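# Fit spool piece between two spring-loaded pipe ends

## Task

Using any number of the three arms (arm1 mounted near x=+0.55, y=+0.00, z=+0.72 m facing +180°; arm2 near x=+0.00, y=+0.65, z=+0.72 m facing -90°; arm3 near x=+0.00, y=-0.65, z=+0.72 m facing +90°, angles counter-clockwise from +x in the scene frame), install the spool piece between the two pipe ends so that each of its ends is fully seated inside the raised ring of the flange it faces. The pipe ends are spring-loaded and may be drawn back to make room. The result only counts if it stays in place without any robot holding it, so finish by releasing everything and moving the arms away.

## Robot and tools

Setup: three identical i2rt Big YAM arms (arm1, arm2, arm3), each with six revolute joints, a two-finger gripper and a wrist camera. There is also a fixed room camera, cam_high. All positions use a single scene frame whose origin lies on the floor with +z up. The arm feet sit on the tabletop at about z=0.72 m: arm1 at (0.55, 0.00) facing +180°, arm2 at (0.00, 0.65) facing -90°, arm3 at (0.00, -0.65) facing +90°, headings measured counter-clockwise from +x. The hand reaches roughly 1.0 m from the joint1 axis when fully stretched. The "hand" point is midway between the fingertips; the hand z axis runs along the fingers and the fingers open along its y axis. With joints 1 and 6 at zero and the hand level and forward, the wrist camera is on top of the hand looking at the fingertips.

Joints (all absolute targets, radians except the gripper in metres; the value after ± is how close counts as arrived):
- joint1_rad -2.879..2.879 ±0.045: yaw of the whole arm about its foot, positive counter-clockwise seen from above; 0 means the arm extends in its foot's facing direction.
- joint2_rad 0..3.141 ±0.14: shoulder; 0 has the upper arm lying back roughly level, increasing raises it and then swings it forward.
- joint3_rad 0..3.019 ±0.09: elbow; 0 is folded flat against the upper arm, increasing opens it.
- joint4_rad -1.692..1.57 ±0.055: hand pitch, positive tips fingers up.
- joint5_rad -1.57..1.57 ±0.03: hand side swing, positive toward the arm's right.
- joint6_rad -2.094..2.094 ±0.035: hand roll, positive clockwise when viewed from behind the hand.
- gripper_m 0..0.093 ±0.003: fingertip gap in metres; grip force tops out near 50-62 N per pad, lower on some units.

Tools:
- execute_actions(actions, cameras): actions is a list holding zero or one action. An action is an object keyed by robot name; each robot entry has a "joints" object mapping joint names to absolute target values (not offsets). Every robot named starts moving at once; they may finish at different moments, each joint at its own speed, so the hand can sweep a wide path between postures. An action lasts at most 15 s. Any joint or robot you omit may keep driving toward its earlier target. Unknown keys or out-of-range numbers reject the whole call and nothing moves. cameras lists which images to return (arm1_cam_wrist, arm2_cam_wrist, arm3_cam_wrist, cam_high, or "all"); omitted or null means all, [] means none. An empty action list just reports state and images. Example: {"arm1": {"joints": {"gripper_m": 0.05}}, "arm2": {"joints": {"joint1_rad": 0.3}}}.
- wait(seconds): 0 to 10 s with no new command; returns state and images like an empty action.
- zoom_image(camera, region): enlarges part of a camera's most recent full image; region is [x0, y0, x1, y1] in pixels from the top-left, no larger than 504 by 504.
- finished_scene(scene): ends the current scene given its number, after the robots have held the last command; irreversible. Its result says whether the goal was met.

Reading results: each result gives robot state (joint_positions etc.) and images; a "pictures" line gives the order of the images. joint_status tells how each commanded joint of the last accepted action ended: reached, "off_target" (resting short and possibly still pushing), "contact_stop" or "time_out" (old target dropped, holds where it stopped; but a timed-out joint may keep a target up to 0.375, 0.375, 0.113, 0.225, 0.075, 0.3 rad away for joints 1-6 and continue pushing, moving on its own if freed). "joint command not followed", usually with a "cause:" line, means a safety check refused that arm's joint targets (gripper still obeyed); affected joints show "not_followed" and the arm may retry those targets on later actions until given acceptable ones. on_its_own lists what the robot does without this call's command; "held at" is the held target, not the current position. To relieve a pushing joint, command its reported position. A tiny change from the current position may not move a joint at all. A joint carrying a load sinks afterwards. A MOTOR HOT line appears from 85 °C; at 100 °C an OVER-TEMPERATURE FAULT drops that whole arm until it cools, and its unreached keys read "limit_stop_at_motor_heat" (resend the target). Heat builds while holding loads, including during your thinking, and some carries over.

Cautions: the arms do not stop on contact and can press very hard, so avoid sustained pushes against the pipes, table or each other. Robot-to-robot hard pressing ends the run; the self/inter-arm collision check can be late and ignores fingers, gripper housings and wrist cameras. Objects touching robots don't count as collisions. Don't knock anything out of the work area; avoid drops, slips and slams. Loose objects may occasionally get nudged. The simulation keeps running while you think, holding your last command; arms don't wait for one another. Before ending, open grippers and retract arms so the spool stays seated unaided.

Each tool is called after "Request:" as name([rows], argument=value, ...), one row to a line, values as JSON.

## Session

Request:
execute_actions(actions=[])

Scene clock: 0.00 s.
arm1.joint_positions: joint1_rad=-0.169 joint2_rad=+0.627 joint3_rad=+1.456 joint4_rad=-1.508 joint5_rad=+0.251 joint6_rad=+0.363 gripper_m=+0.094
arm1.joint_status: not commanded
arm1.hand: x=+0.3603 y=+0.0646 z=+1.3371 quat_wxyz=(+0.069, -0.852, +0.273, +0.441) (m; scene frame)
arm2.joint_positions: joint1_rad=-0.261 joint2_rad=+0.589 joint3_rad=+1.464 joint4_rad=-1.348 joint5_rad=+0.160 joint6_rad=-0.128 gripper_m=+0.094
arm2.joint_status: not commanded
arm2.hand: x=-0.0733 y=+0.4456 z=+1.3458 quat_wxyz=(-0.237, -0.659, -0.545, +0.461) (m; scene frame)
arm3.joint_positions: joint1_rad=-0.456 joint2_rad=+0.627 joint3_rad=+1.448 joint4_rad=-1.388 joint5_rad=+0.029 joint6_rad=+0.084 gripper_m=+0.094
arm3.joint_status: not commanded
arm3.hand: x=+0.0991 y=-0.4506 z=+1.3341 quat_wxyz=(-0.402, +0.433, -0.762, -0.264) (m; scene frame)
pictures: arm1_cam_wrist, arm2_cam_wrist, arm3_cam_wrist, cam_high
Images, in order (width x height): arm1_cam_wrist 616x616, arm2_cam_wrist 616x616, arm3_cam_wrist 616x616, cam_high 504x504.

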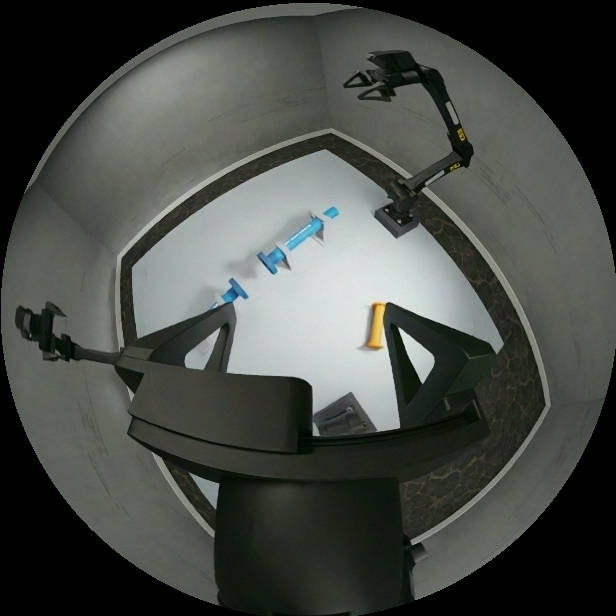

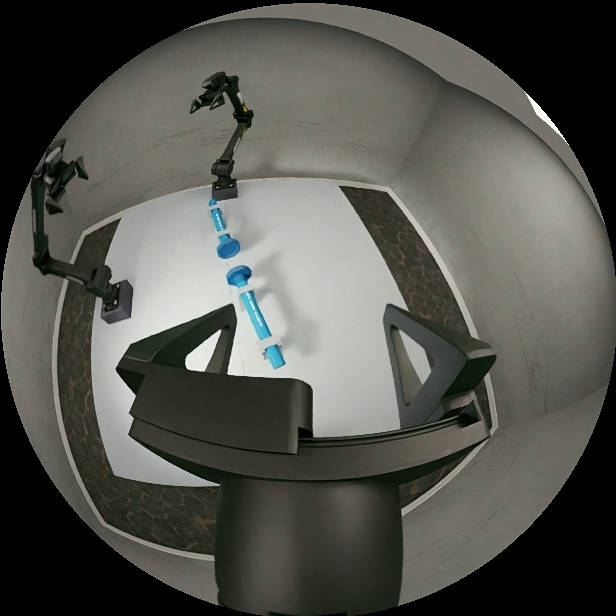

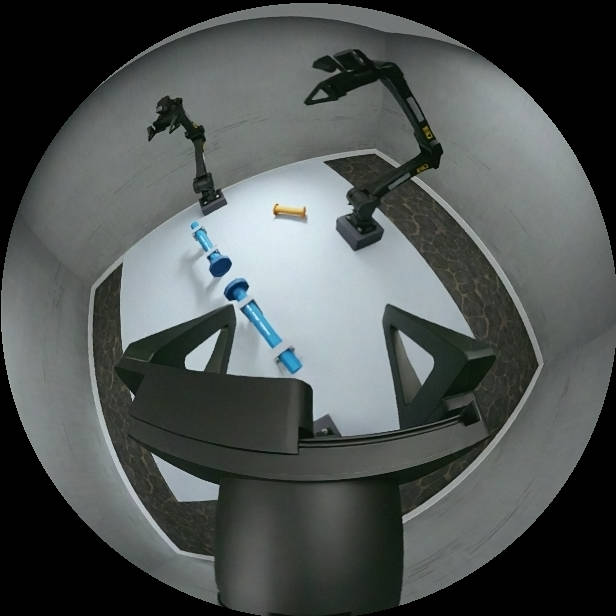

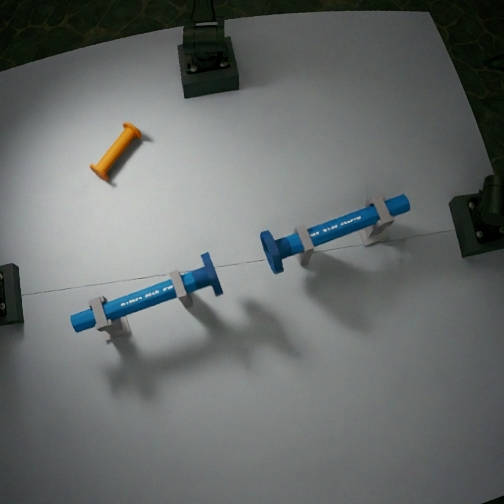

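Request:
execute_actions([
  {"arm1":{"joints":{"joint1_rad":-0.97,"joint2_rad":1.507,"joint3_rad":0.864,"joint4_rad":-0.928,"joint5_rad":0,"joint6_rad":-0.2}},"arm2":{"joints":{"joint1_rad":-0.198,"joint2_rad":1.559,"joint3_rad":1.223,"joint4_rad":-1.235,"joint5_rad":0,"joint6_rad":-0.41}},"arm3":{"joints":{"joint1_rad":-0.062,"joint2_rad":1.564,"joint3_rad":1.169,"joint4_rad":-1.176,"joint5_rad":0,"joint6_rad":-0.27}}},
])

Scene clock: 19.97 s.
arm1.joint_positions: joint1_rad=-0.973 joint2_rad=+1.496 joint3_rad=+0.856 joint4_rad=-0.943 joint5_rad=+0.001 joint6_rad=-0.191 gripper_m=+0.094
arm1.joint_status: all done
arm1.hand: x=+0.3374 y=+0.2953 z=+0.8407 quat_wxyz=(+0.002, -0.930, +0.368, -0.001) (m; scene frame)
arm2.joint_positions: joint1_rad=-0.211 joint2_rad=+1.561 joint3_rad=+1.226 joint4_rad=-1.241 joint5_rad=+0.003 joint6_rad=-0.399 gripper_m=+0.094
arm2.joint_status: all done
arm2.hand: x=-0.0773 y=+0.2093 z=+0.9008 quat_wxyz=(+0.007, -0.623, -0.783, -0.008) (m; scene frame)
arm3.joint_positions: joint1_rad=-0.064 joint2_rad=+1.564 joint3_rad=+1.169 joint4_rad=-1.194 joint5_rad=+0.001 joint6_rad=-0.262 gripper_m=+0.094
arm3.joint_status: all done
arm3.hand: x=+0.0203 y=-0.2154 z=+0.8955 quat_wxyz=(+0.007, +0.779, -0.626, +0.006) (m; scene frame)
pictures: arm1_cam_wrist, arm2_cam_wrist, arm3_cam_wrist, cam_high
Images, in order (width x height): arm1_cam_wrist 616x616, arm2_cam_wrist 616x616, arm3_cam_wrist 616x616, cam_high 504x504.

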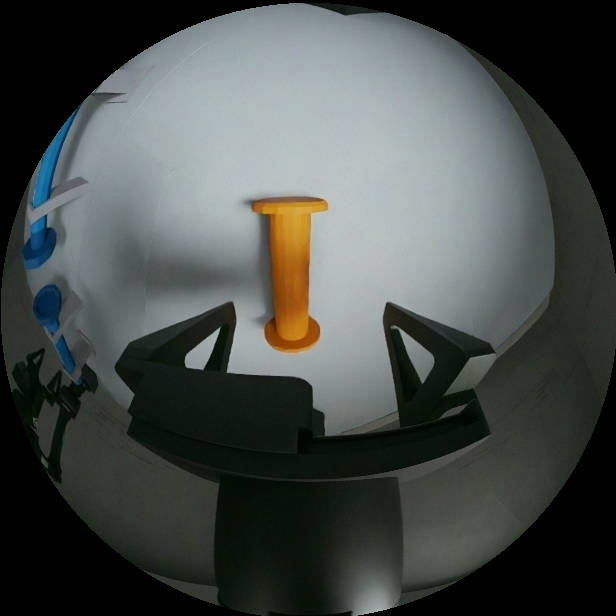

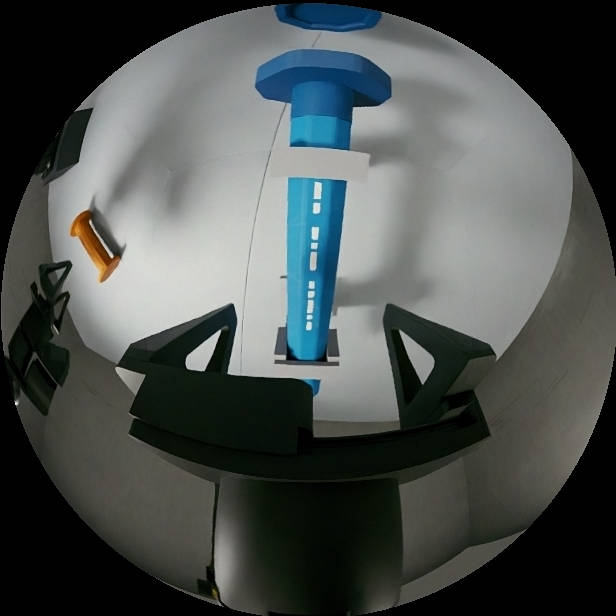

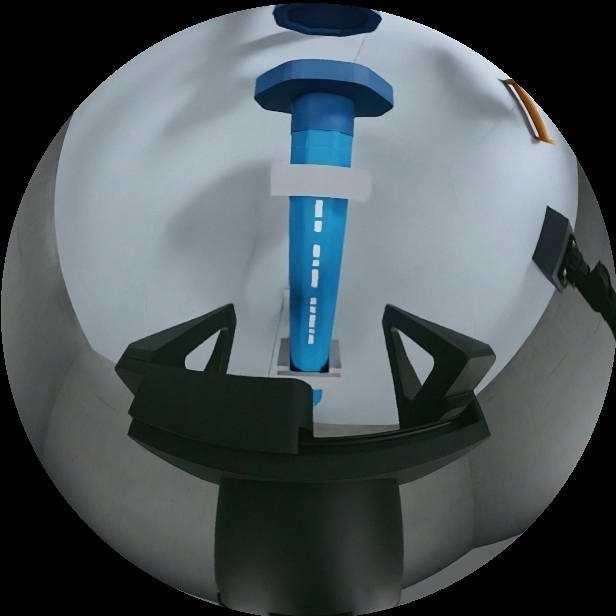

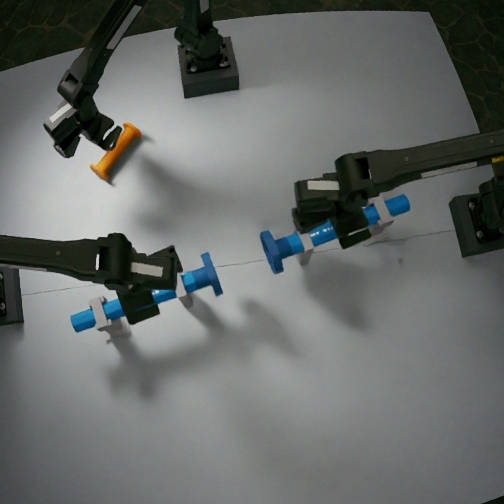

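Request:
execute_actions([
  {"arm1":{"joints":{"joint1_rad":-0.92,"joint2_rad":1.685,"joint3_rad":0.77,"joint4_rad":-0.625,"joint6_rad":-0.14}},"arm2":{"joints":{"joint2_rad":1.66,"joint3_rad":1.105,"joint4_rad":-0.99,"joint6_rad":-0.38}},"arm3":{"joints":{"joint2_rad":1.675,"joint3_rad":1.065,"joint4_rad":-0.935,"joint6_rad":-0.245}}},
])

Scene clock: 30.53 s.
arm1.joint_positions: joint1_rad=-0.921 joint2_rad=+1.696 joint3_rad=+0.766 joint4_rad=-0.640 joint5_rad=+0.001 joint6_rad=-0.149 gripper_m=+0.094
arm1.joint_status: all done
arm1.hand: x=+0.3214 y=+0.2856 z=+0.7474 quat_wxyz=(+0.006, -0.932, +0.364, +0.004) (m; scene frame)
arm2.joint_positions: joint1_rad=-0.211 joint2_rad=+1.670 joint3_rad=+1.103 joint4_rad=-1.000 joint5_rad=+0.003 joint6_rad=-0.391 gripper_m=+0.094
arm2.joint_status: all done
arm2.hand: x=-0.0780 y=+0.2063 z=+0.8121 quat_wxyz=(+0.005, -0.626, -0.780, -0.004) (m; scene frame)
arm3.joint_positions: joint1_rad=-0.064 joint2_rad=+1.686 joint3_rad=+1.061 joint4_rad=-0.955 joint5_rad=+0.001 joint6_rad=-0.253 gripper_m=+0.094
arm3.joint_status: all done
arm3.hand: x=+0.0206 y=-0.2100 z=+0.8084 quat_wxyz=(+0.003, +0.777, -0.630, +0.003) (m; scene frame)
pictures: arm1_cam_wrist, arm2_cam_wrist, arm3_cam_wrist, cam_high
Images, in order (width x height): arm1_cam_wrist 616x616, arm2_cam_wrist 616x616, arm3_cam_wrist 616x616, cam_high 504x504.

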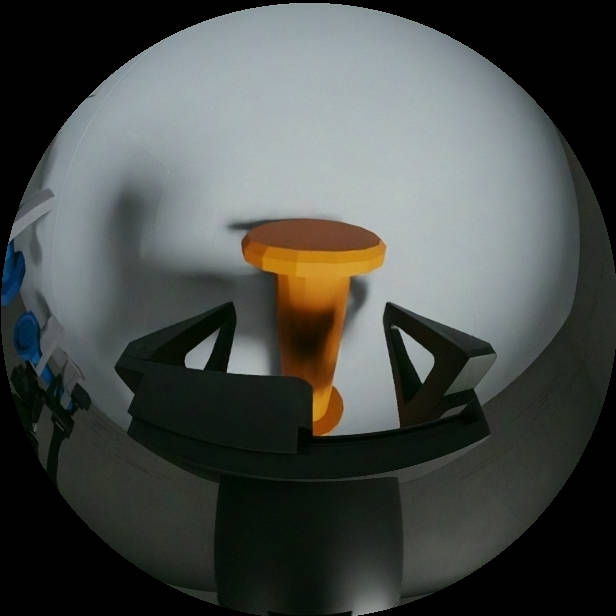

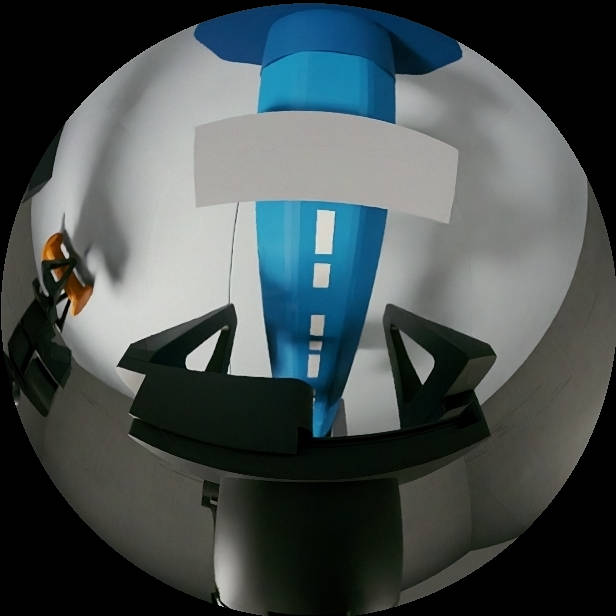

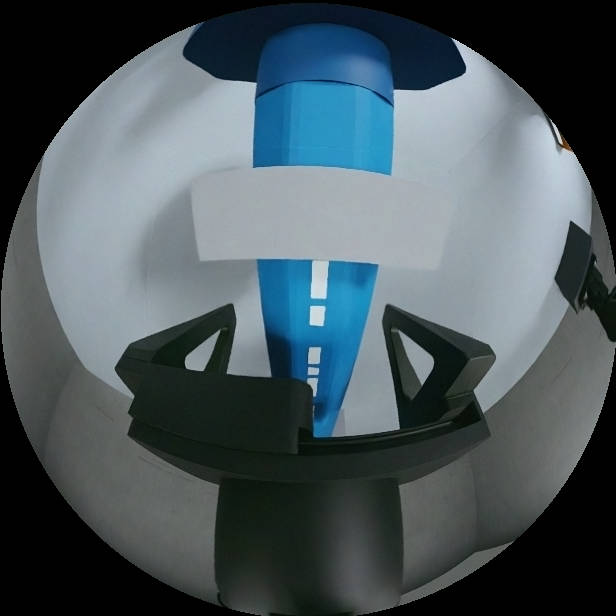

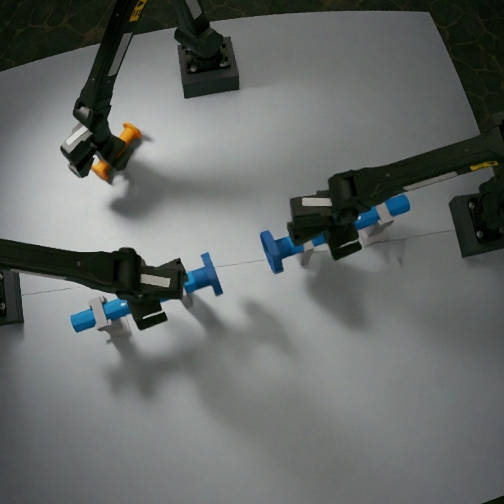

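Request:
execute_actions([
  {"arm1":{"joints":{"gripper_m":0}},"arm2":{"joints":{"gripper_m":0}},"arm3":{"joints":{"gripper_m":0}}},
], cameras=[])

Request:
execute_actions([
  {"arm1":{"joints":{"joint2_rad":1.3,"joint3_rad":1.1,"joint4_rad":-1.36}},"arm2":{"joints":{"joint1_rad":-0.24,"joint2_rad":1.49,"joint3_rad":0.89,"joint4_rad":-0.95}},"arm3":{"joints":{"joint1_rad":-0.085,"joint2_rad":1.515,"joint3_rad":0.83,"joint4_rad":-0.85}}},
])

Scene clock: 35.37 s.
arm1.joint_positions: joint1_rad=-0.921 joint2_rad=+1.696 joint3_rad=+0.766 joint4_rad=-0.639 joint5_rad=+0.001 joint6_rad=-0.147 gripper_m=+0.035
arm1.joint_status: gripper_m off_target (ended at +0.035, target +0.000)
arm1.hand: x=+0.3211 y=+0.2859 z=+0.7474 quat_wxyz=(+0.006, -0.931, +0.365, +0.005) (m; scene frame)
arm2.joint_positions: joint1_rad=-0.211 joint2_rad=+1.670 joint3_rad=+1.103 joint4_rad=-0.997 joint5_rad=+0.005 joint6_rad=-0.372 gripper_m=+0.039
arm2.joint_status: gripper_m off_target (ended at +0.039, target +0.000)
arm2.hand: x=-0.0785 y=+0.2056 z=+0.8121 quat_wxyz=(+0.005, -0.633, -0.774, -0.002) (m; scene frame)
arm3.joint_positions: joint1_rad=-0.065 joint2_rad=+1.686 joint3_rad=+1.061 joint4_rad=-0.953 joint5_rad=+0.005 joint6_rad=-0.243 gripper_m=+0.038
arm3.joint_status: gripper_m off_target (ended at +0.038, target +0.000)
arm3.hand: x=+0.0218 y=-0.2095 z=+0.8084 quat_wxyz=(+0.001, +0.773, -0.634, +0.004) (m; scene frame)
pictures: none
No camera images: the call's "cameras" was empty. Leave "cameras" out to get every camera's image.

Scene clock: 37.50 s.
arm1.joint_positions: joint1_rad=-0.921 joint2_rad=+1.306 joint3_rad=+1.086 joint4_rad=-1.346 joint5_rad=+0.001 joint6_rad=-0.147 gripper_m=+0.035
arm1.joint_status: all done
arm1.hand: x=+0.3244 y=+0.2803 z=+0.9860 quat_wxyz=(+0.006, -0.931, +0.365, +0.006) (m; scene frame)
arm2.joint_positions: joint1_rad=-0.229 joint2_rad=+1.561 joint3_rad=+0.959 joint4_rad=-0.847 joint5_rad=+0.002 joint6_rad=-0.370 gripper_m=+0.038
arm2.joint_status: joint4_rad time_out (moved +0.151 of +0.047); the others done
arm2.on_its_own: joint4_rad reads -0.847 and still pushes toward -0.950 since a time_out
arm2.hand: x=-0.0823 y=+0.2264 z=+0.8124 quat_wxyz=(-0.024, -0.640, -0.767, +0.048) (m; scene frame)
arm3.joint_positions: joint1_rad=-0.078 joint2_rad=+1.567 joint3_rad=+0.899 joint4_rad=-0.774 joint5_rad=+0.004 joint6_rad=-0.240 gripper_m=+0.038
arm3.joint_status: joint4_rad time_out (moved +0.179 of +0.103); the others done
arm3.on_its_own: joint4_rad reads -0.774 and still pushes toward -0.850 since a time_out
arm3.hand: x=+0.0261 y=-0.2310 z=+0.8081 quat_wxyz=(-0.053, +0.766, -0.639, -0.036) (m; scene frame)
pictures: arm1_cam_wrist, arm2_cam_wrist, arm3_cam_wrist, cam_high
Images, in order (width x height): arm1_cam_wrist 616x616, arm2_cam_wrist 616x616, arm3_cam_wrist 616x616, cam_high 504x504.

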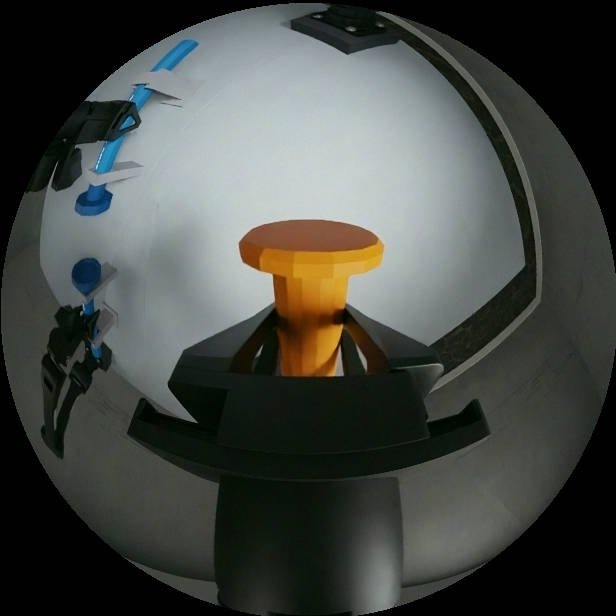

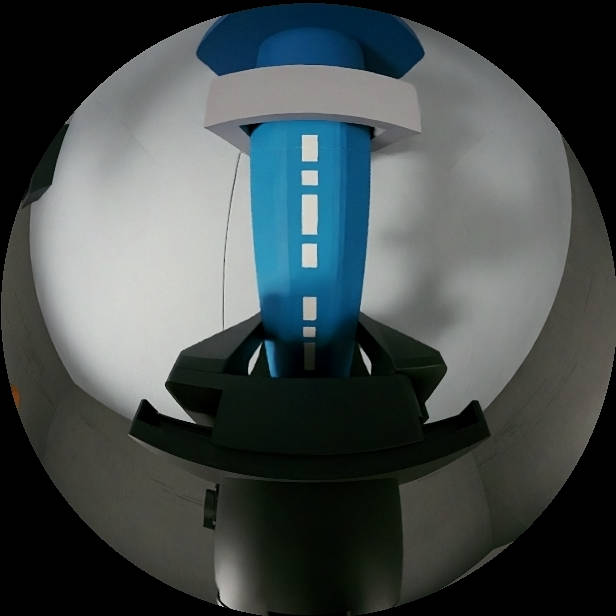

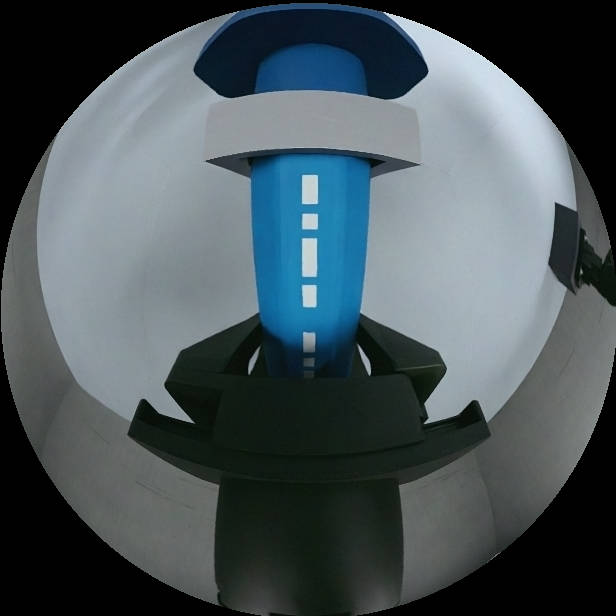

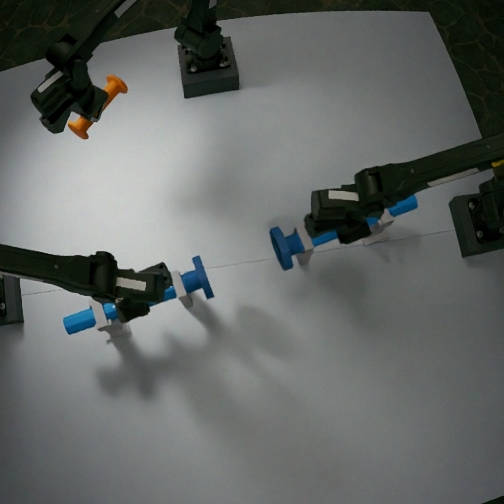

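Request:
execute_actions([
  {"arm1":{"joints":{"joint1_rad":-0.07,"joint6_rad":1.35}}},
], cameras=[])

Request:
execute_actions([
  {"arm1":{"joints":{"joint2_rad":1.83,"joint3_rad":1.70,"joint4_rad":-1.42}}},
], cameras=["arm1_cam_wrist","cam_high"])

Scene clock: 48.23 s.
arm1.joint_positions: joint1_rad=-0.069 joint2_rad=+1.306 joint3_rad=+1.086 joint4_rad=-1.346 joint5_rad=+0.000 joint6_rad=+1.340 gripper_m=+0.035
arm1.joint_status: all done
arm1.hand: x=+0.1891 y=+0.0131 z=+0.9834 quat_wxyz=(+0.002, -0.771, +0.637, +0.007) (m; scene frame)
arm2.joint_positions: joint1_rad=-0.229 joint2_rad=+1.561 joint3_rad=+0.959 joint4_rad=-0.847 joint5_rad=+0.002 joint6_rad=-0.370 gripper_m=+0.038
arm2.joint_status: not commanded
arm2.on_its_own: joint4_rad reads -0.847 and still pushes toward -0.950 since a time_out
arm2.hand: x=-0.0823 y=+0.2264 z=+0.8124 quat_wxyz=(-0.024, -0.640, -0.767, +0.048) (m; scene frame)
arm3.joint_positions: joint1_rad=-0.078 joint2_rad=+1.567 joint3_rad=+0.899 joint4_rad=-0.774 joint5_rad=+0.004 joint6_rad=-0.240 gripper_m=+0.038
arm3.joint_status: not commanded
arm3.on_its_own: joint4_rad reads -0.774 and still pushes toward -0.850 since a time_out
arm3.hand: x=+0.0261 y=-0.2310 z=+0.8081 quat_wxyz=(-0.053, +0.766, -0.639, -0.036) (m; scene frame)
pictures: none
No camera images: the call's "cameras" was empty. Leave "cameras" out to get every camera's image.

Scene clock: 49.60 s.
arm1.joint_positions: joint1_rad=-0.069 joint2_rad=+1.847 joint3_rad=+1.637 joint4_rad=-1.417 joint5_rad=+0.000 joint6_rad=+1.341 gripper_m=+0.035
arm1.joint_status: all done
arm1.hand: x=+0.0008 y=+0.0213 z=+0.9509 quat_wxyz=(+0.020, -0.770, +0.637, -0.017) (m; scene frame)
arm2.joint_positions: joint1_rad=-0.229 joint2_rad=+1.561 joint3_rad=+0.959 joint4_rad=-0.847 joint5_rad=+0.002 joint6_rad=-0.370 gripper_m=+0.038
arm2.joint_status: not commanded
arm2.on_its_own: joint4_rad reads -0.847 and still pushes toward -0.950 since a time_out
arm2.hand: x=-0.0823 y=+0.2264 z=+0.8124 quat_wxyz=(-0.024, -0.640, -0.767, +0.048) (m; scene frame)
arm3.joint_positions: joint1_rad=-0.078 joint2_rad=+1.567 joint3_rad=+0.899 joint4_rad=-0.774 joint5_rad=+0.004 joint6_rad=-0.240 gripper_m=+0.038
arm3.joint_status: not commanded
arm3.on_its_own: joint4_rad reads -0.774 and still pushes toward -0.850 since a time_out
arm3.hand: x=+0.0261 y=-0.2310 z=+0.8081 quat_wxyz=(-0.053, +0.766, -0.639, -0.036) (m; scene frame)
pictures: arm1_cam_wrist, cam_high
Images, in order (width x height): arm1_cam_wrist 616x616, cam_high 504x504.

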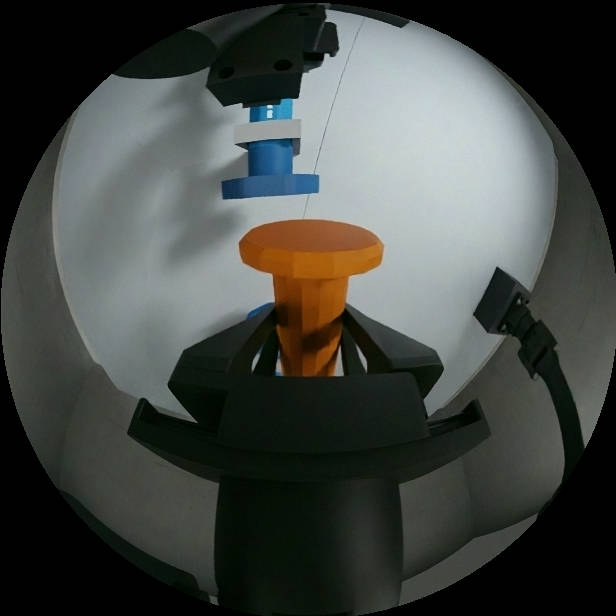

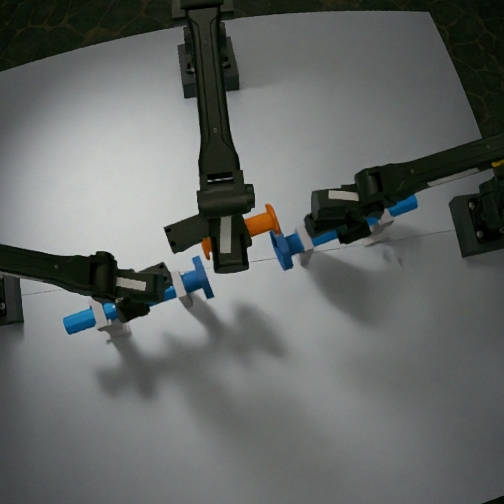

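Request:
execute_actions([
  {"arm1":{"joints":{"joint1_rad":-0.085,"joint2_rad":1.915,"joint3_rad":1.57,"joint4_rad":-1.15}}},
], cameras=["arm1_cam_wrist","cam_high"])

Scene clock: 55.83 s.
arm1.joint_positions: joint1_rad=-0.077 joint2_rad=+1.937 joint3_rad=+1.559 joint4_rad=-1.174 joint5_rad=-0.004 joint6_rad=+1.341 gripper_m=+0.035
arm1.joint_status: all done
arm1.hand: x=-0.0295 y=+0.0275 z=+0.8731 quat_wxyz=(-0.004, -0.768, +0.640, +0.012) (m; scene frame)
arm2.joint_positions: joint1_rad=-0.230 joint2_rad=+1.558 joint3_rad=+0.956 joint4_rad=-0.847 joint5_rad=+0.002 joint6_rad=-0.371 gripper_m=+0.038
arm2.joint_status: not commanded
arm2.on_its_own: joint4_rad reads -0.847 and still pushes toward -0.950 since a time_out
arm2.hand: x=-0.0826 y=+0.2277 z=+0.8124 quat_wxyz=(-0.024, -0.640, -0.766, +0.048) (m; scene frame)
arm3.joint_positions: joint1_rad=-0.078 joint2_rad=+1.567 joint3_rad=+0.899 joint4_rad=-0.774 joint5_rad=+0.004 joint6_rad=-0.240 gripper_m=+0.038
arm3.joint_status: not commanded
arm3.on_its_own: joint4_rad reads -0.774 and still pushes toward -0.850 since a time_out
arm3.hand: x=+0.0261 y=-0.2310 z=+0.8081 quat_wxyz=(-0.053, +0.766, -0.639, -0.036) (m; scene frame)
pictures: arm1_cam_wrist, cam_high
Images, in order (width x height): arm1_cam_wrist 616x616, cam_high 504x504.

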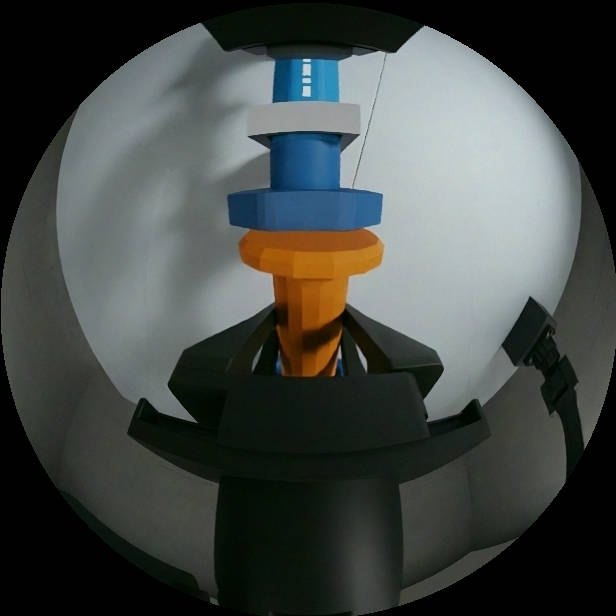

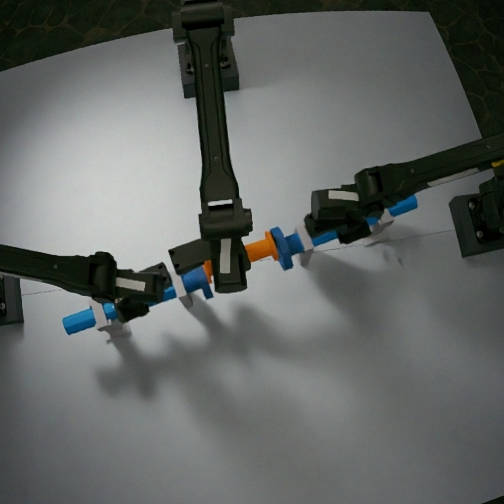

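Request:
execute_actions([
  {"arm1":{"joints":{"joint1_rad":-0.058,"joint4_rad":-1.14}}},
], cameras=["arm1_cam_wrist","cam_high"])

Request:
zoom_image(camera="cam_high", region=[150,200,330,330])

Scene clock: 65.00 s.
arm1.joint_positions: joint1_rad=-0.065 joint2_rad=+1.937 joint3_rad=+1.559 joint4_rad=-1.155 joint5_rad=-0.001 joint6_rad=+1.341 gripper_m=+0.035
arm1.joint_status: all done
arm1.hand: x=-0.0344 y=+0.0214 z=+0.8732 quat_wxyz=(-0.009, -0.771, +0.636, +0.020) (m; scene frame)
arm2.joint_positions: joint1_rad=-0.230 joint2_rad=+1.558 joint3_rad=+0.956 joint4_rad=-0.847 joint5_rad=+0.002 joint6_rad=-0.371 gripper_m=+0.038
arm2.joint_status: not commanded
arm2.on_its_own: joint4_rad reads -0.847 and still pushes toward -0.950 since a time_out
arm2.hand: x=-0.0826 y=+0.2277 z=+0.8124 quat_wxyz=(-0.024, -0.640, -0.766, +0.048) (m; scene frame)
arm3.joint_positions: joint1_rad=-0.078 joint2_rad=+1.567 joint3_rad=+0.899 joint4_rad=-0.774 joint5_rad=+0.004 joint6_rad=-0.240 gripper_m=+0.038
arm3.joint_status: not commanded
arm3.on_its_own: joint4_rad reads -0.774 and still pushes toward -0.850 since a time_out
arm3.hand: x=+0.0261 y=-0.2310 z=+0.8081 quat_wxyz=(-0.053, +0.766, -0.639, -0.036) (m; scene frame)
pictures: arm1_cam_wrist, cam_high
Images, in order (width x height): arm1_cam_wrist 616x616, cam_high 504x504.

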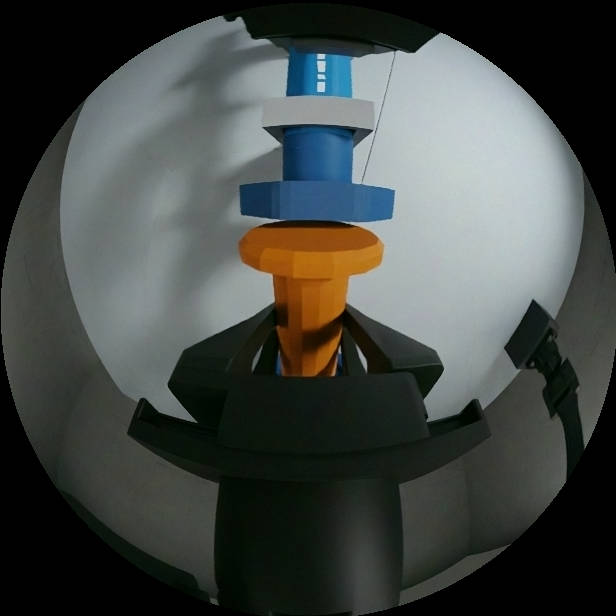

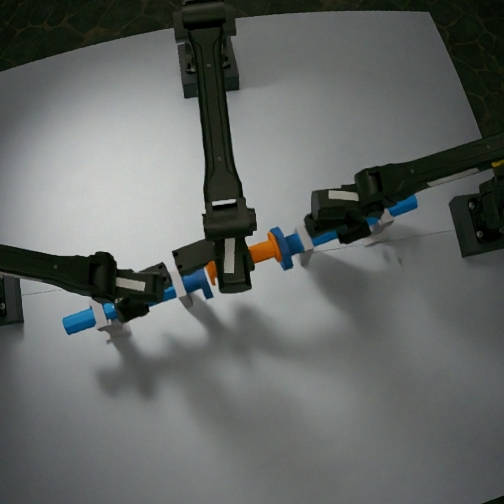

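Region (150, 200, 330, 330) of cam_high's 504x504 image, scaled by 2.800, with more detail than that image has.

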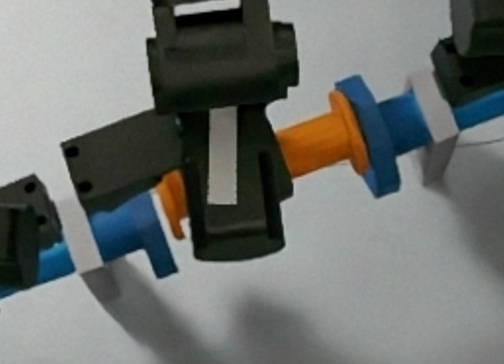

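Request:
execute_actions([
  {"arm1":{"joints":{"joint1_rad":-0.075,"joint2_rad":1.98,"joint3_rad":1.495,"joint4_rad":-1.01}}},
], cameras=["arm1_cam_wrist","cam_high"])

Scene clock: 70.93 s.
arm1.joint_positions: joint1_rad=-0.065 joint2_rad=+1.997 joint3_rad=+1.487 joint4_rad=-1.025 joint5_rad=-0.001 joint6_rad=+1.341 gripper_m=+0.035
arm1.joint_status: all done
arm1.hand: x=-0.0320 y=+0.0220 z=+0.8151 quat_wxyz=(-0.008, -0.771, +0.636, +0.020) (m; scene frame)
arm2.joint_positions: joint1_rad=-0.230 joint2_rad=+1.558 joint3_rad=+0.956 joint4_rad=-0.847 joint5_rad=+0.002 joint6_rad=-0.371 gripper_m=+0.038
arm2.joint_status: not commanded
arm2.on_its_own: joint4_rad reads -0.847 and still pushes toward -0.950 since a time_out
arm2.hand: x=-0.0826 y=+0.2277 z=+0.8124 quat_wxyz=(-0.024, -0.640, -0.766, +0.048) (m; scene frame)
arm3.joint_positions: joint1_rad=-0.078 joint2_rad=+1.567 joint3_rad=+0.899 joint4_rad=-0.774 joint5_rad=+0.004 joint6_rad=-0.240 gripper_m=+0.038
arm3.joint_status: not commanded
arm3.on_its_own: joint4_rad reads -0.774 and still pushes toward -0.850 since a time_out
arm3.hand: x=+0.0261 y=-0.2310 z=+0.8081 quat_wxyz=(-0.053, +0.766, -0.639, -0.036) (m; scene frame)
pictures: arm1_cam_wrist, cam_high
Images, in order (width x height): arm1_cam_wrist 616x616, cam_high 504x504.

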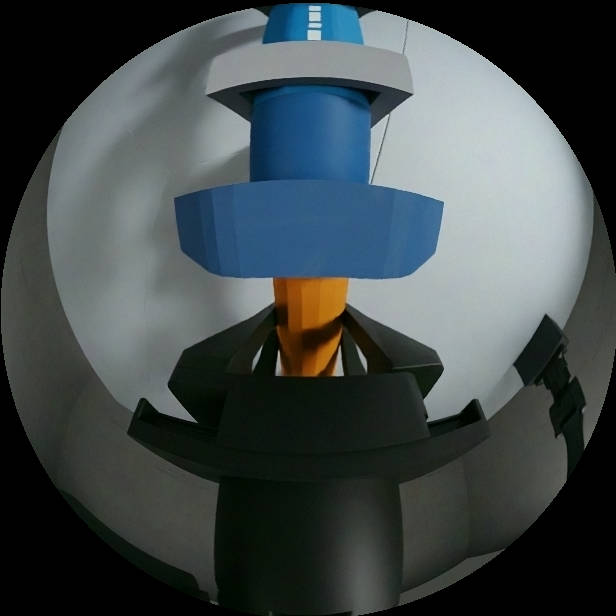

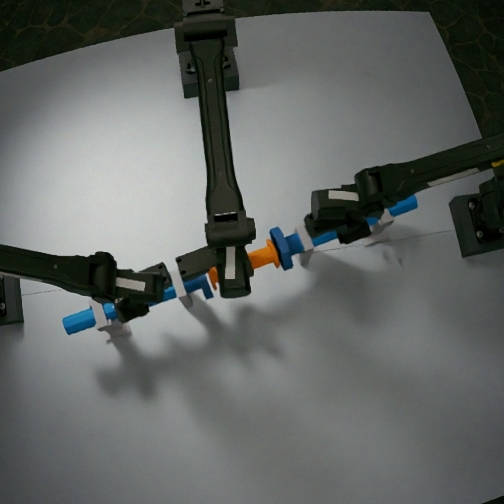

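Request:
execute_actions([
  {"arm1":{"joints":{"joint3_rad":1.565,"joint4_rad":-1.07}}},
], cameras=["arm1_cam_wrist","cam_high"])

Request:
zoom_image(camera="cam_high", region=[150,200,330,330])

Scene clock: 74.93 s.
arm1.joint_positions: joint1_rad=-0.065 joint2_rad=+1.997 joint3_rad=+1.506 joint4_rad=-1.057 joint5_rad=-0.001 joint6_rad=+1.341 gripper_m=+0.035
arm1.joint_status: all done
arm1.hand: x=-0.0321 y=+0.0220 z=+0.8213 quat_wxyz=(-0.004, -0.771, +0.636, +0.014) (m; scene frame)
arm2.joint_positions: joint1_rad=-0.230 joint2_rad=+1.558 joint3_rad=+0.956 joint4_rad=-0.847 joint5_rad=+0.002 joint6_rad=-0.371 gripper_m=+0.038
arm2.joint_status: not commanded
arm2.on_its_own: joint4_rad reads -0.847 and still pushes toward -0.950 since a time_out
arm2.hand: x=-0.0826 y=+0.2277 z=+0.8124 quat_wxyz=(-0.024, -0.640, -0.766, +0.048) (m; scene frame)
arm3.joint_positions: joint1_rad=-0.078 joint2_rad=+1.567 joint3_rad=+0.899 joint4_rad=-0.774 joint5_rad=+0.004 joint6_rad=-0.240 gripper_m=+0.038
arm3.joint_status: not commanded
arm3.on_its_own: joint4_rad reads -0.774 and still pushes toward -0.850 since a time_out
arm3.hand: x=+0.0261 y=-0.2310 z=+0.8081 quat_wxyz=(-0.053, +0.766, -0.639, -0.036) (m; scene frame)
pictures: arm1_cam_wrist, cam_high
Images, in order (width x height): arm1_cam_wrist 616x616, cam_high 504x504.

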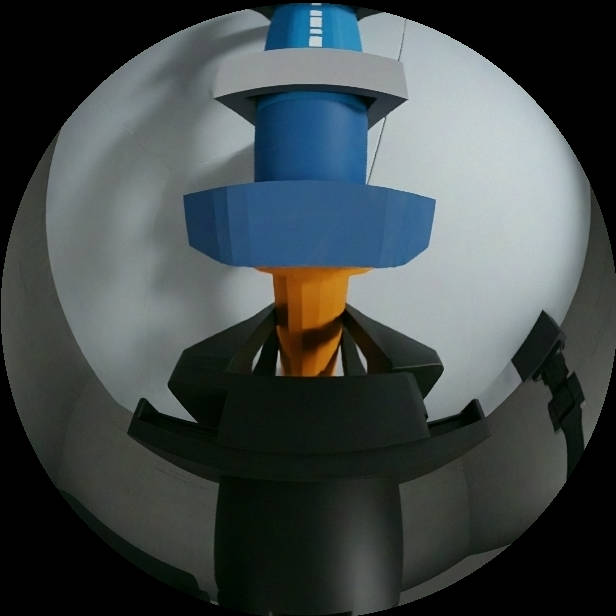

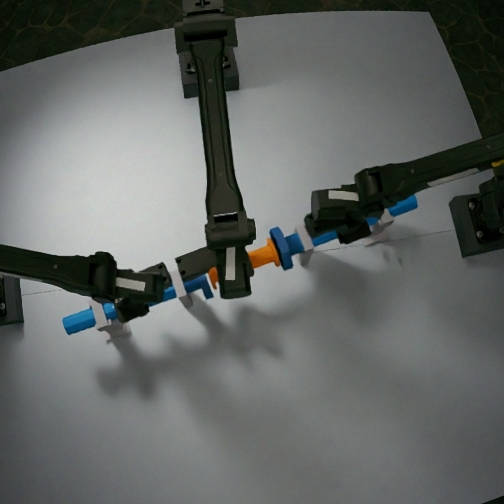

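Region (150, 200, 330, 330) of cam_high's 504x504 image, scaled by 2.800, with more detail than that image has.

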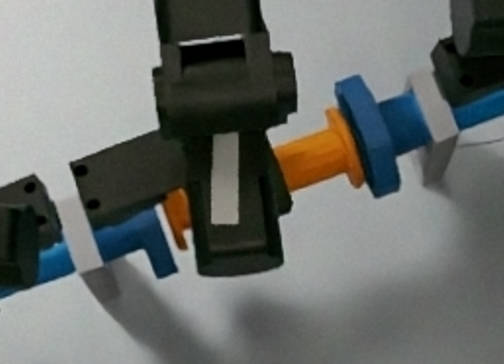

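Request:
execute_actions([
  {"arm3":{"joints":{"joint1_rad":-0.07,"joint2_rad":1.65,"joint3_rad":1.02,"joint4_rad":-0.93}}},
], cameras=[])

Request:
execute_actions([
  {"arm2":{"joints":{"gripper_m":0.093,"joint4_rad":-0.95,"joint2_rad":1.5,"joint3_rad":0.9}},"arm3":{"joints":{"gripper_m":0.093}}},
])

Scene clock: 81.43 s.
arm1.joint_positions: joint1_rad=-0.075 joint2_rad=+1.997 joint3_rad=+1.510 joint4_rad=-1.058 joint5_rad=+0.002 joint6_rad=+1.342 gripper_m=+0.035
arm1.joint_status: not commanded
arm1.hand: x=-0.0334 y=+0.0282 z=+0.8228 quat_wxyz=(-0.004, -0.768, +0.640, +0.017) (m; scene frame)
arm2.joint_positions: joint1_rad=-0.230 joint2_rad=+1.558 joint3_rad=+0.956 joint4_rad=-0.847 joint5_rad=+0.002 joint6_rad=-0.371 gripper_m=+0.038
arm2.joint_status: not commanded
arm2.on_its_own: joint4_rad reads -0.847 and still pushes toward -0.950 since a time_out
arm2.hand: x=-0.0826 y=+0.2277 z=+0.8124 quat_wxyz=(-0.024, -0.640, -0.766, +0.048) (m; scene frame)
arm3.joint_positions: joint1_rad=-0.077 joint2_rad=+1.634 joint3_rad=+0.992 joint4_rad=-0.871 joint5_rad=-0.011 joint6_rad=-0.240 gripper_m=+0.038
arm3.joint_status: joint4_rad time_out (moved -0.097 of -0.156); the others done
arm3.on_its_own: joint4_rad reads -0.871 and still pushes toward -0.930 since a time_out
arm3.hand: x=+0.0238 y=-0.2170 z=+0.8087 quat_wxyz=(-0.020, +0.768, -0.640, -0.021) (m; scene frame)
pictures: none
No camera images: the call's "cameras" was empty. Leave "cameras" out to get every camera's image.

not run: a stop came earlier in this reply.

Request:
execute_actions([
  {"arm2":{"joints":{"gripper_m":0.093,"joint4_rad":-0.95,"joint2_rad":1.5,"joint3_rad":0.9}},"arm3":{"joints":{"gripper_m":0.093,"joint4_rad":-0.93}}},
])

Scene clock: 83.80 s.
arm1.joint_positions: joint1_rad=-0.068 joint2_rad=+1.990 joint3_rad=+1.511 joint4_rad=-1.066 joint5_rad=-0.003 joint6_rad=+1.341 gripper_m=+0.035
arm1.joint_status: not commanded
arm1.hand: x=-0.0329 y=+0.0235 z=+0.8269 quat_wxyz=(-0.006, -0.771, +0.637, +0.015) (m; scene frame)
arm2.joint_positions: joint1_rad=-0.231 joint2_rad=+1.502 joint3_rad=+0.905 joint4_rad=-0.941 joint5_rad=-0.002 joint6_rad=-0.375 gripper_m=+0.093
arm2.joint_status: all done
arm2.hand: x=-0.0742 y=+0.2689 z=+0.8162 quat_wxyz=(-0.004, -0.640, -0.769, +0.008) (m; scene frame)
arm3.joint_positions: joint1_rad=-0.077 joint2_rad=+1.638 joint3_rad=+0.992 joint4_rad=-0.911 joint5_rad=-0.003 joint6_rad=-0.240 gripper_m=+0.093
arm3.joint_status: all done
arm3.hand: x=+0.0247 y=-0.2272 z=+0.8070 quat_wxyz=(-0.005, +0.768, -0.640, -0.005) (m; scene frame)
pictures: arm1_cam_wrist, arm2_cam_wrist, arm3_cam_wrist, cam_high
Images, in order (width x height): arm1_cam_wrist 616x616, arm2_cam_wrist 616x616, arm3_cam_wrist 616x616, cam_high 504x504.

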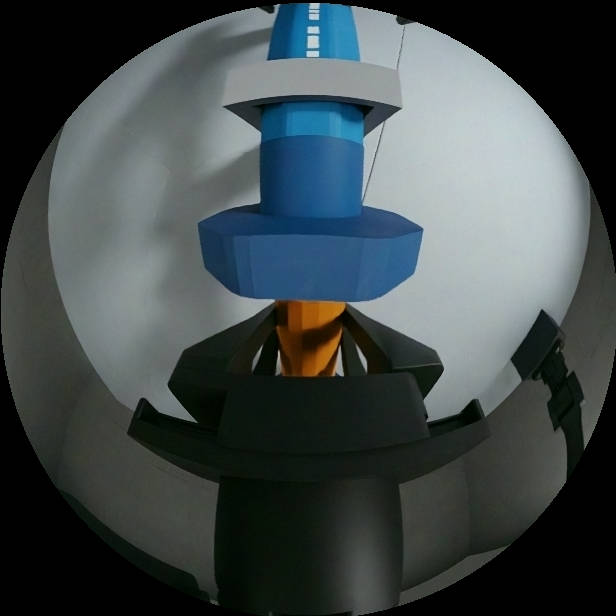

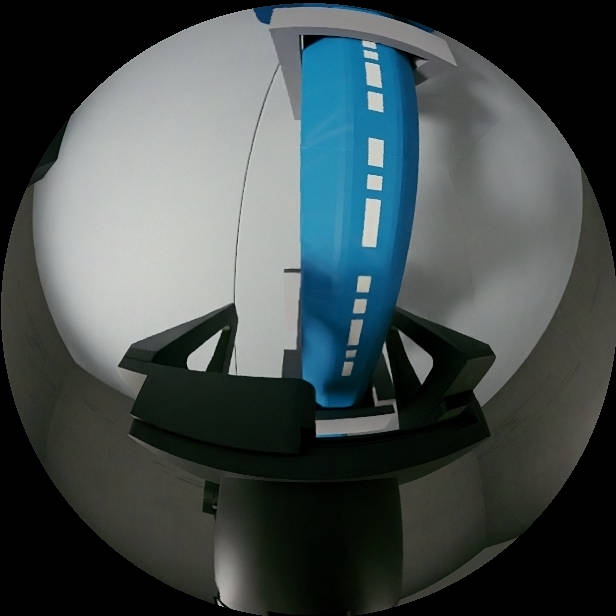

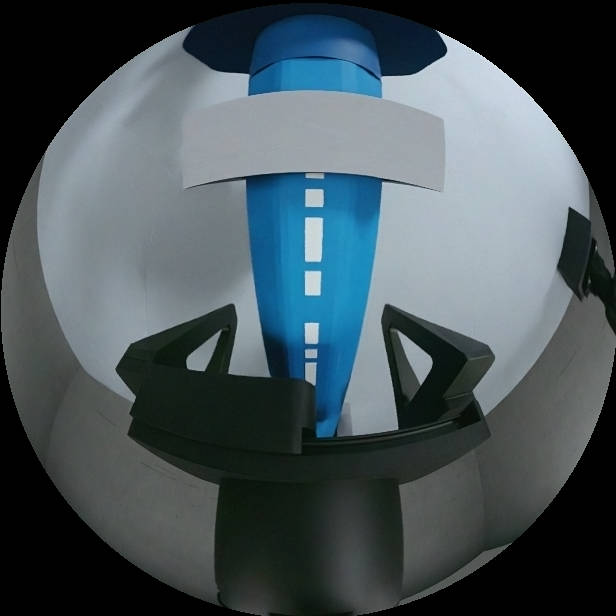

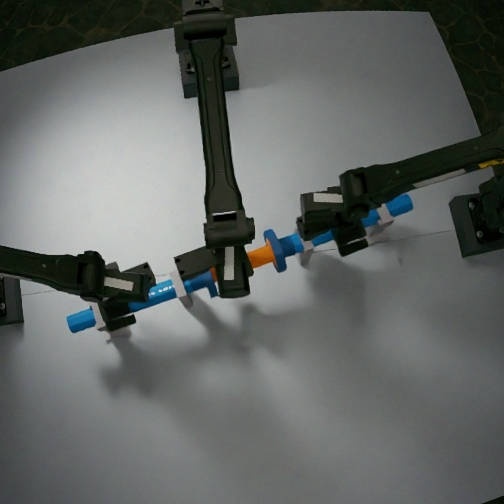

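Request:
execute_actions([
  {"arm2":{"joints":{"joint1_rad":-0.255,"joint2_rad":1.3,"joint3_rad":1.12,"joint4_rad":-1.35}},"arm3":{"joints":{"joint2_rad":1.3,"joint3_rad":1.05,"joint4_rad":-1.3}}},
])

Request:
zoom_image(camera="cam_high", region=[150,200,330,330])

Scene clock: 89.27 s.
arm1.joint_positions: joint1_rad=-0.068 joint2_rad=+1.990 joint3_rad=+1.511 joint4_rad=-1.066 joint5_rad=-0.003 joint6_rad=+1.341 gripper_m=+0.035
arm1.joint_status: not commanded
arm1.hand: x=-0.0329 y=+0.0235 z=+0.8269 quat_wxyz=(-0.006, -0.771, +0.637, +0.015) (m; scene frame)
arm2.joint_positions: joint1_rad=-0.242 joint2_rad=+1.294 joint3_rad=+1.097 joint4_rad=-1.341 joint5_rad=+0.001 joint6_rad=-0.380 gripper_m=+0.093
arm2.joint_status: all done
arm2.hand: x=-0.0746 y=+0.2882 z=+0.9567 quat_wxyz=(-0.003, -0.642, -0.767, +0.009) (m; scene frame)
arm3.joint_positions: joint1_rad=-0.077 joint2_rad=+1.293 joint3_rad=+1.014 joint4_rad=-1.281 joint5_rad=-0.003 joint6_rad=-0.240 gripper_m=+0.093
arm3.joint_status: all done
arm3.hand: x=+0.0205 y=-0.2975 z=+0.9414 quat_wxyz=(-0.004, +0.768, -0.640, -0.004) (m; scene frame)
pictures: arm1_cam_wrist, arm2_cam_wrist, arm3_cam_wrist, cam_high
Images, in order (width x height): arm1_cam_wrist 616x616, arm2_cam_wrist 616x616, arm3_cam_wrist 616x616, cam_high 504x504.

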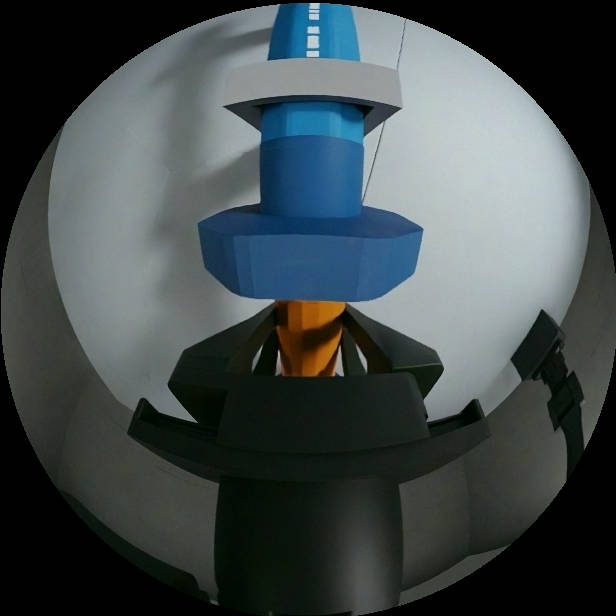

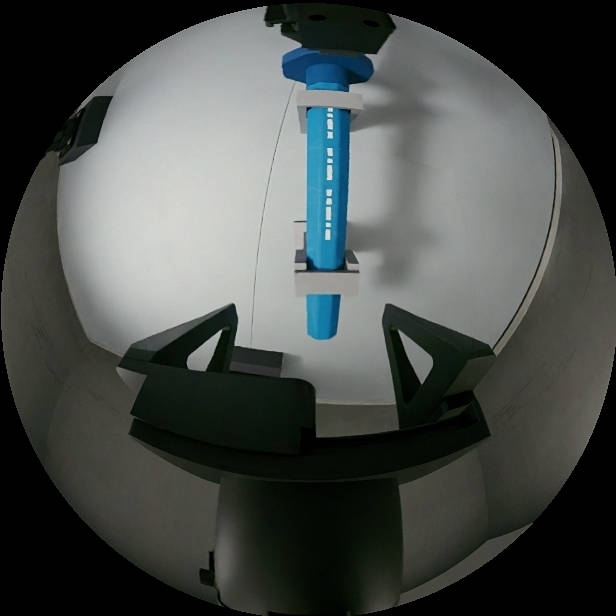

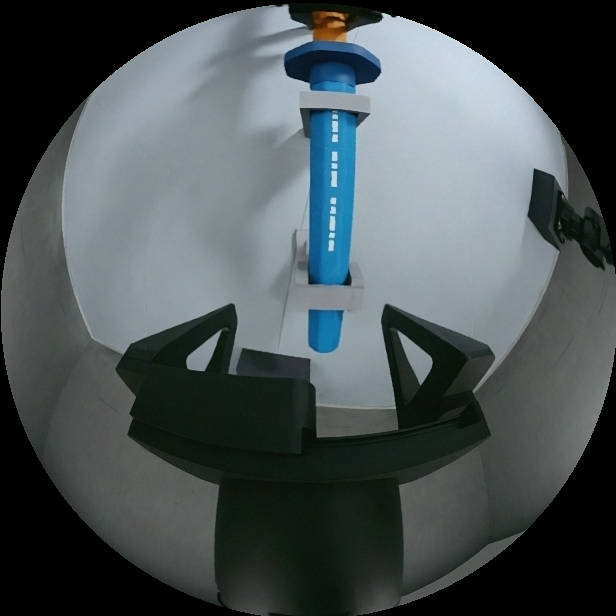

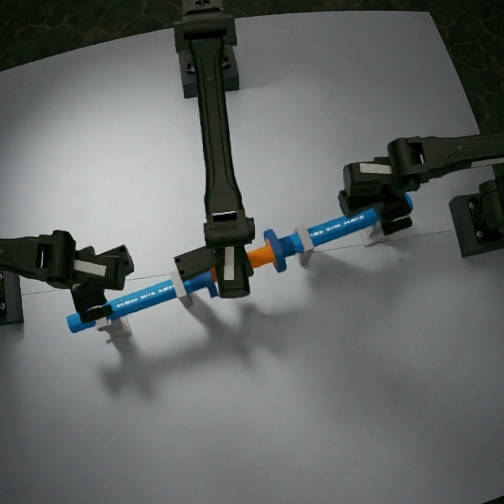

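Region (150, 200, 330, 330) of cam_high's 504x504 image, scaled by 2.800, with more detail than that image has.

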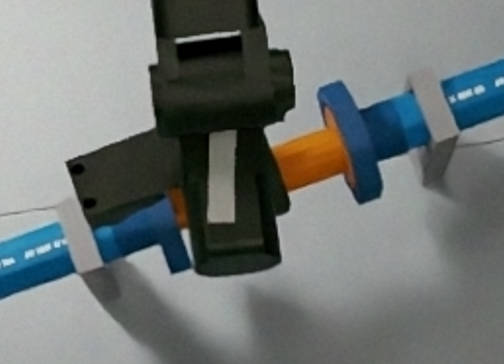

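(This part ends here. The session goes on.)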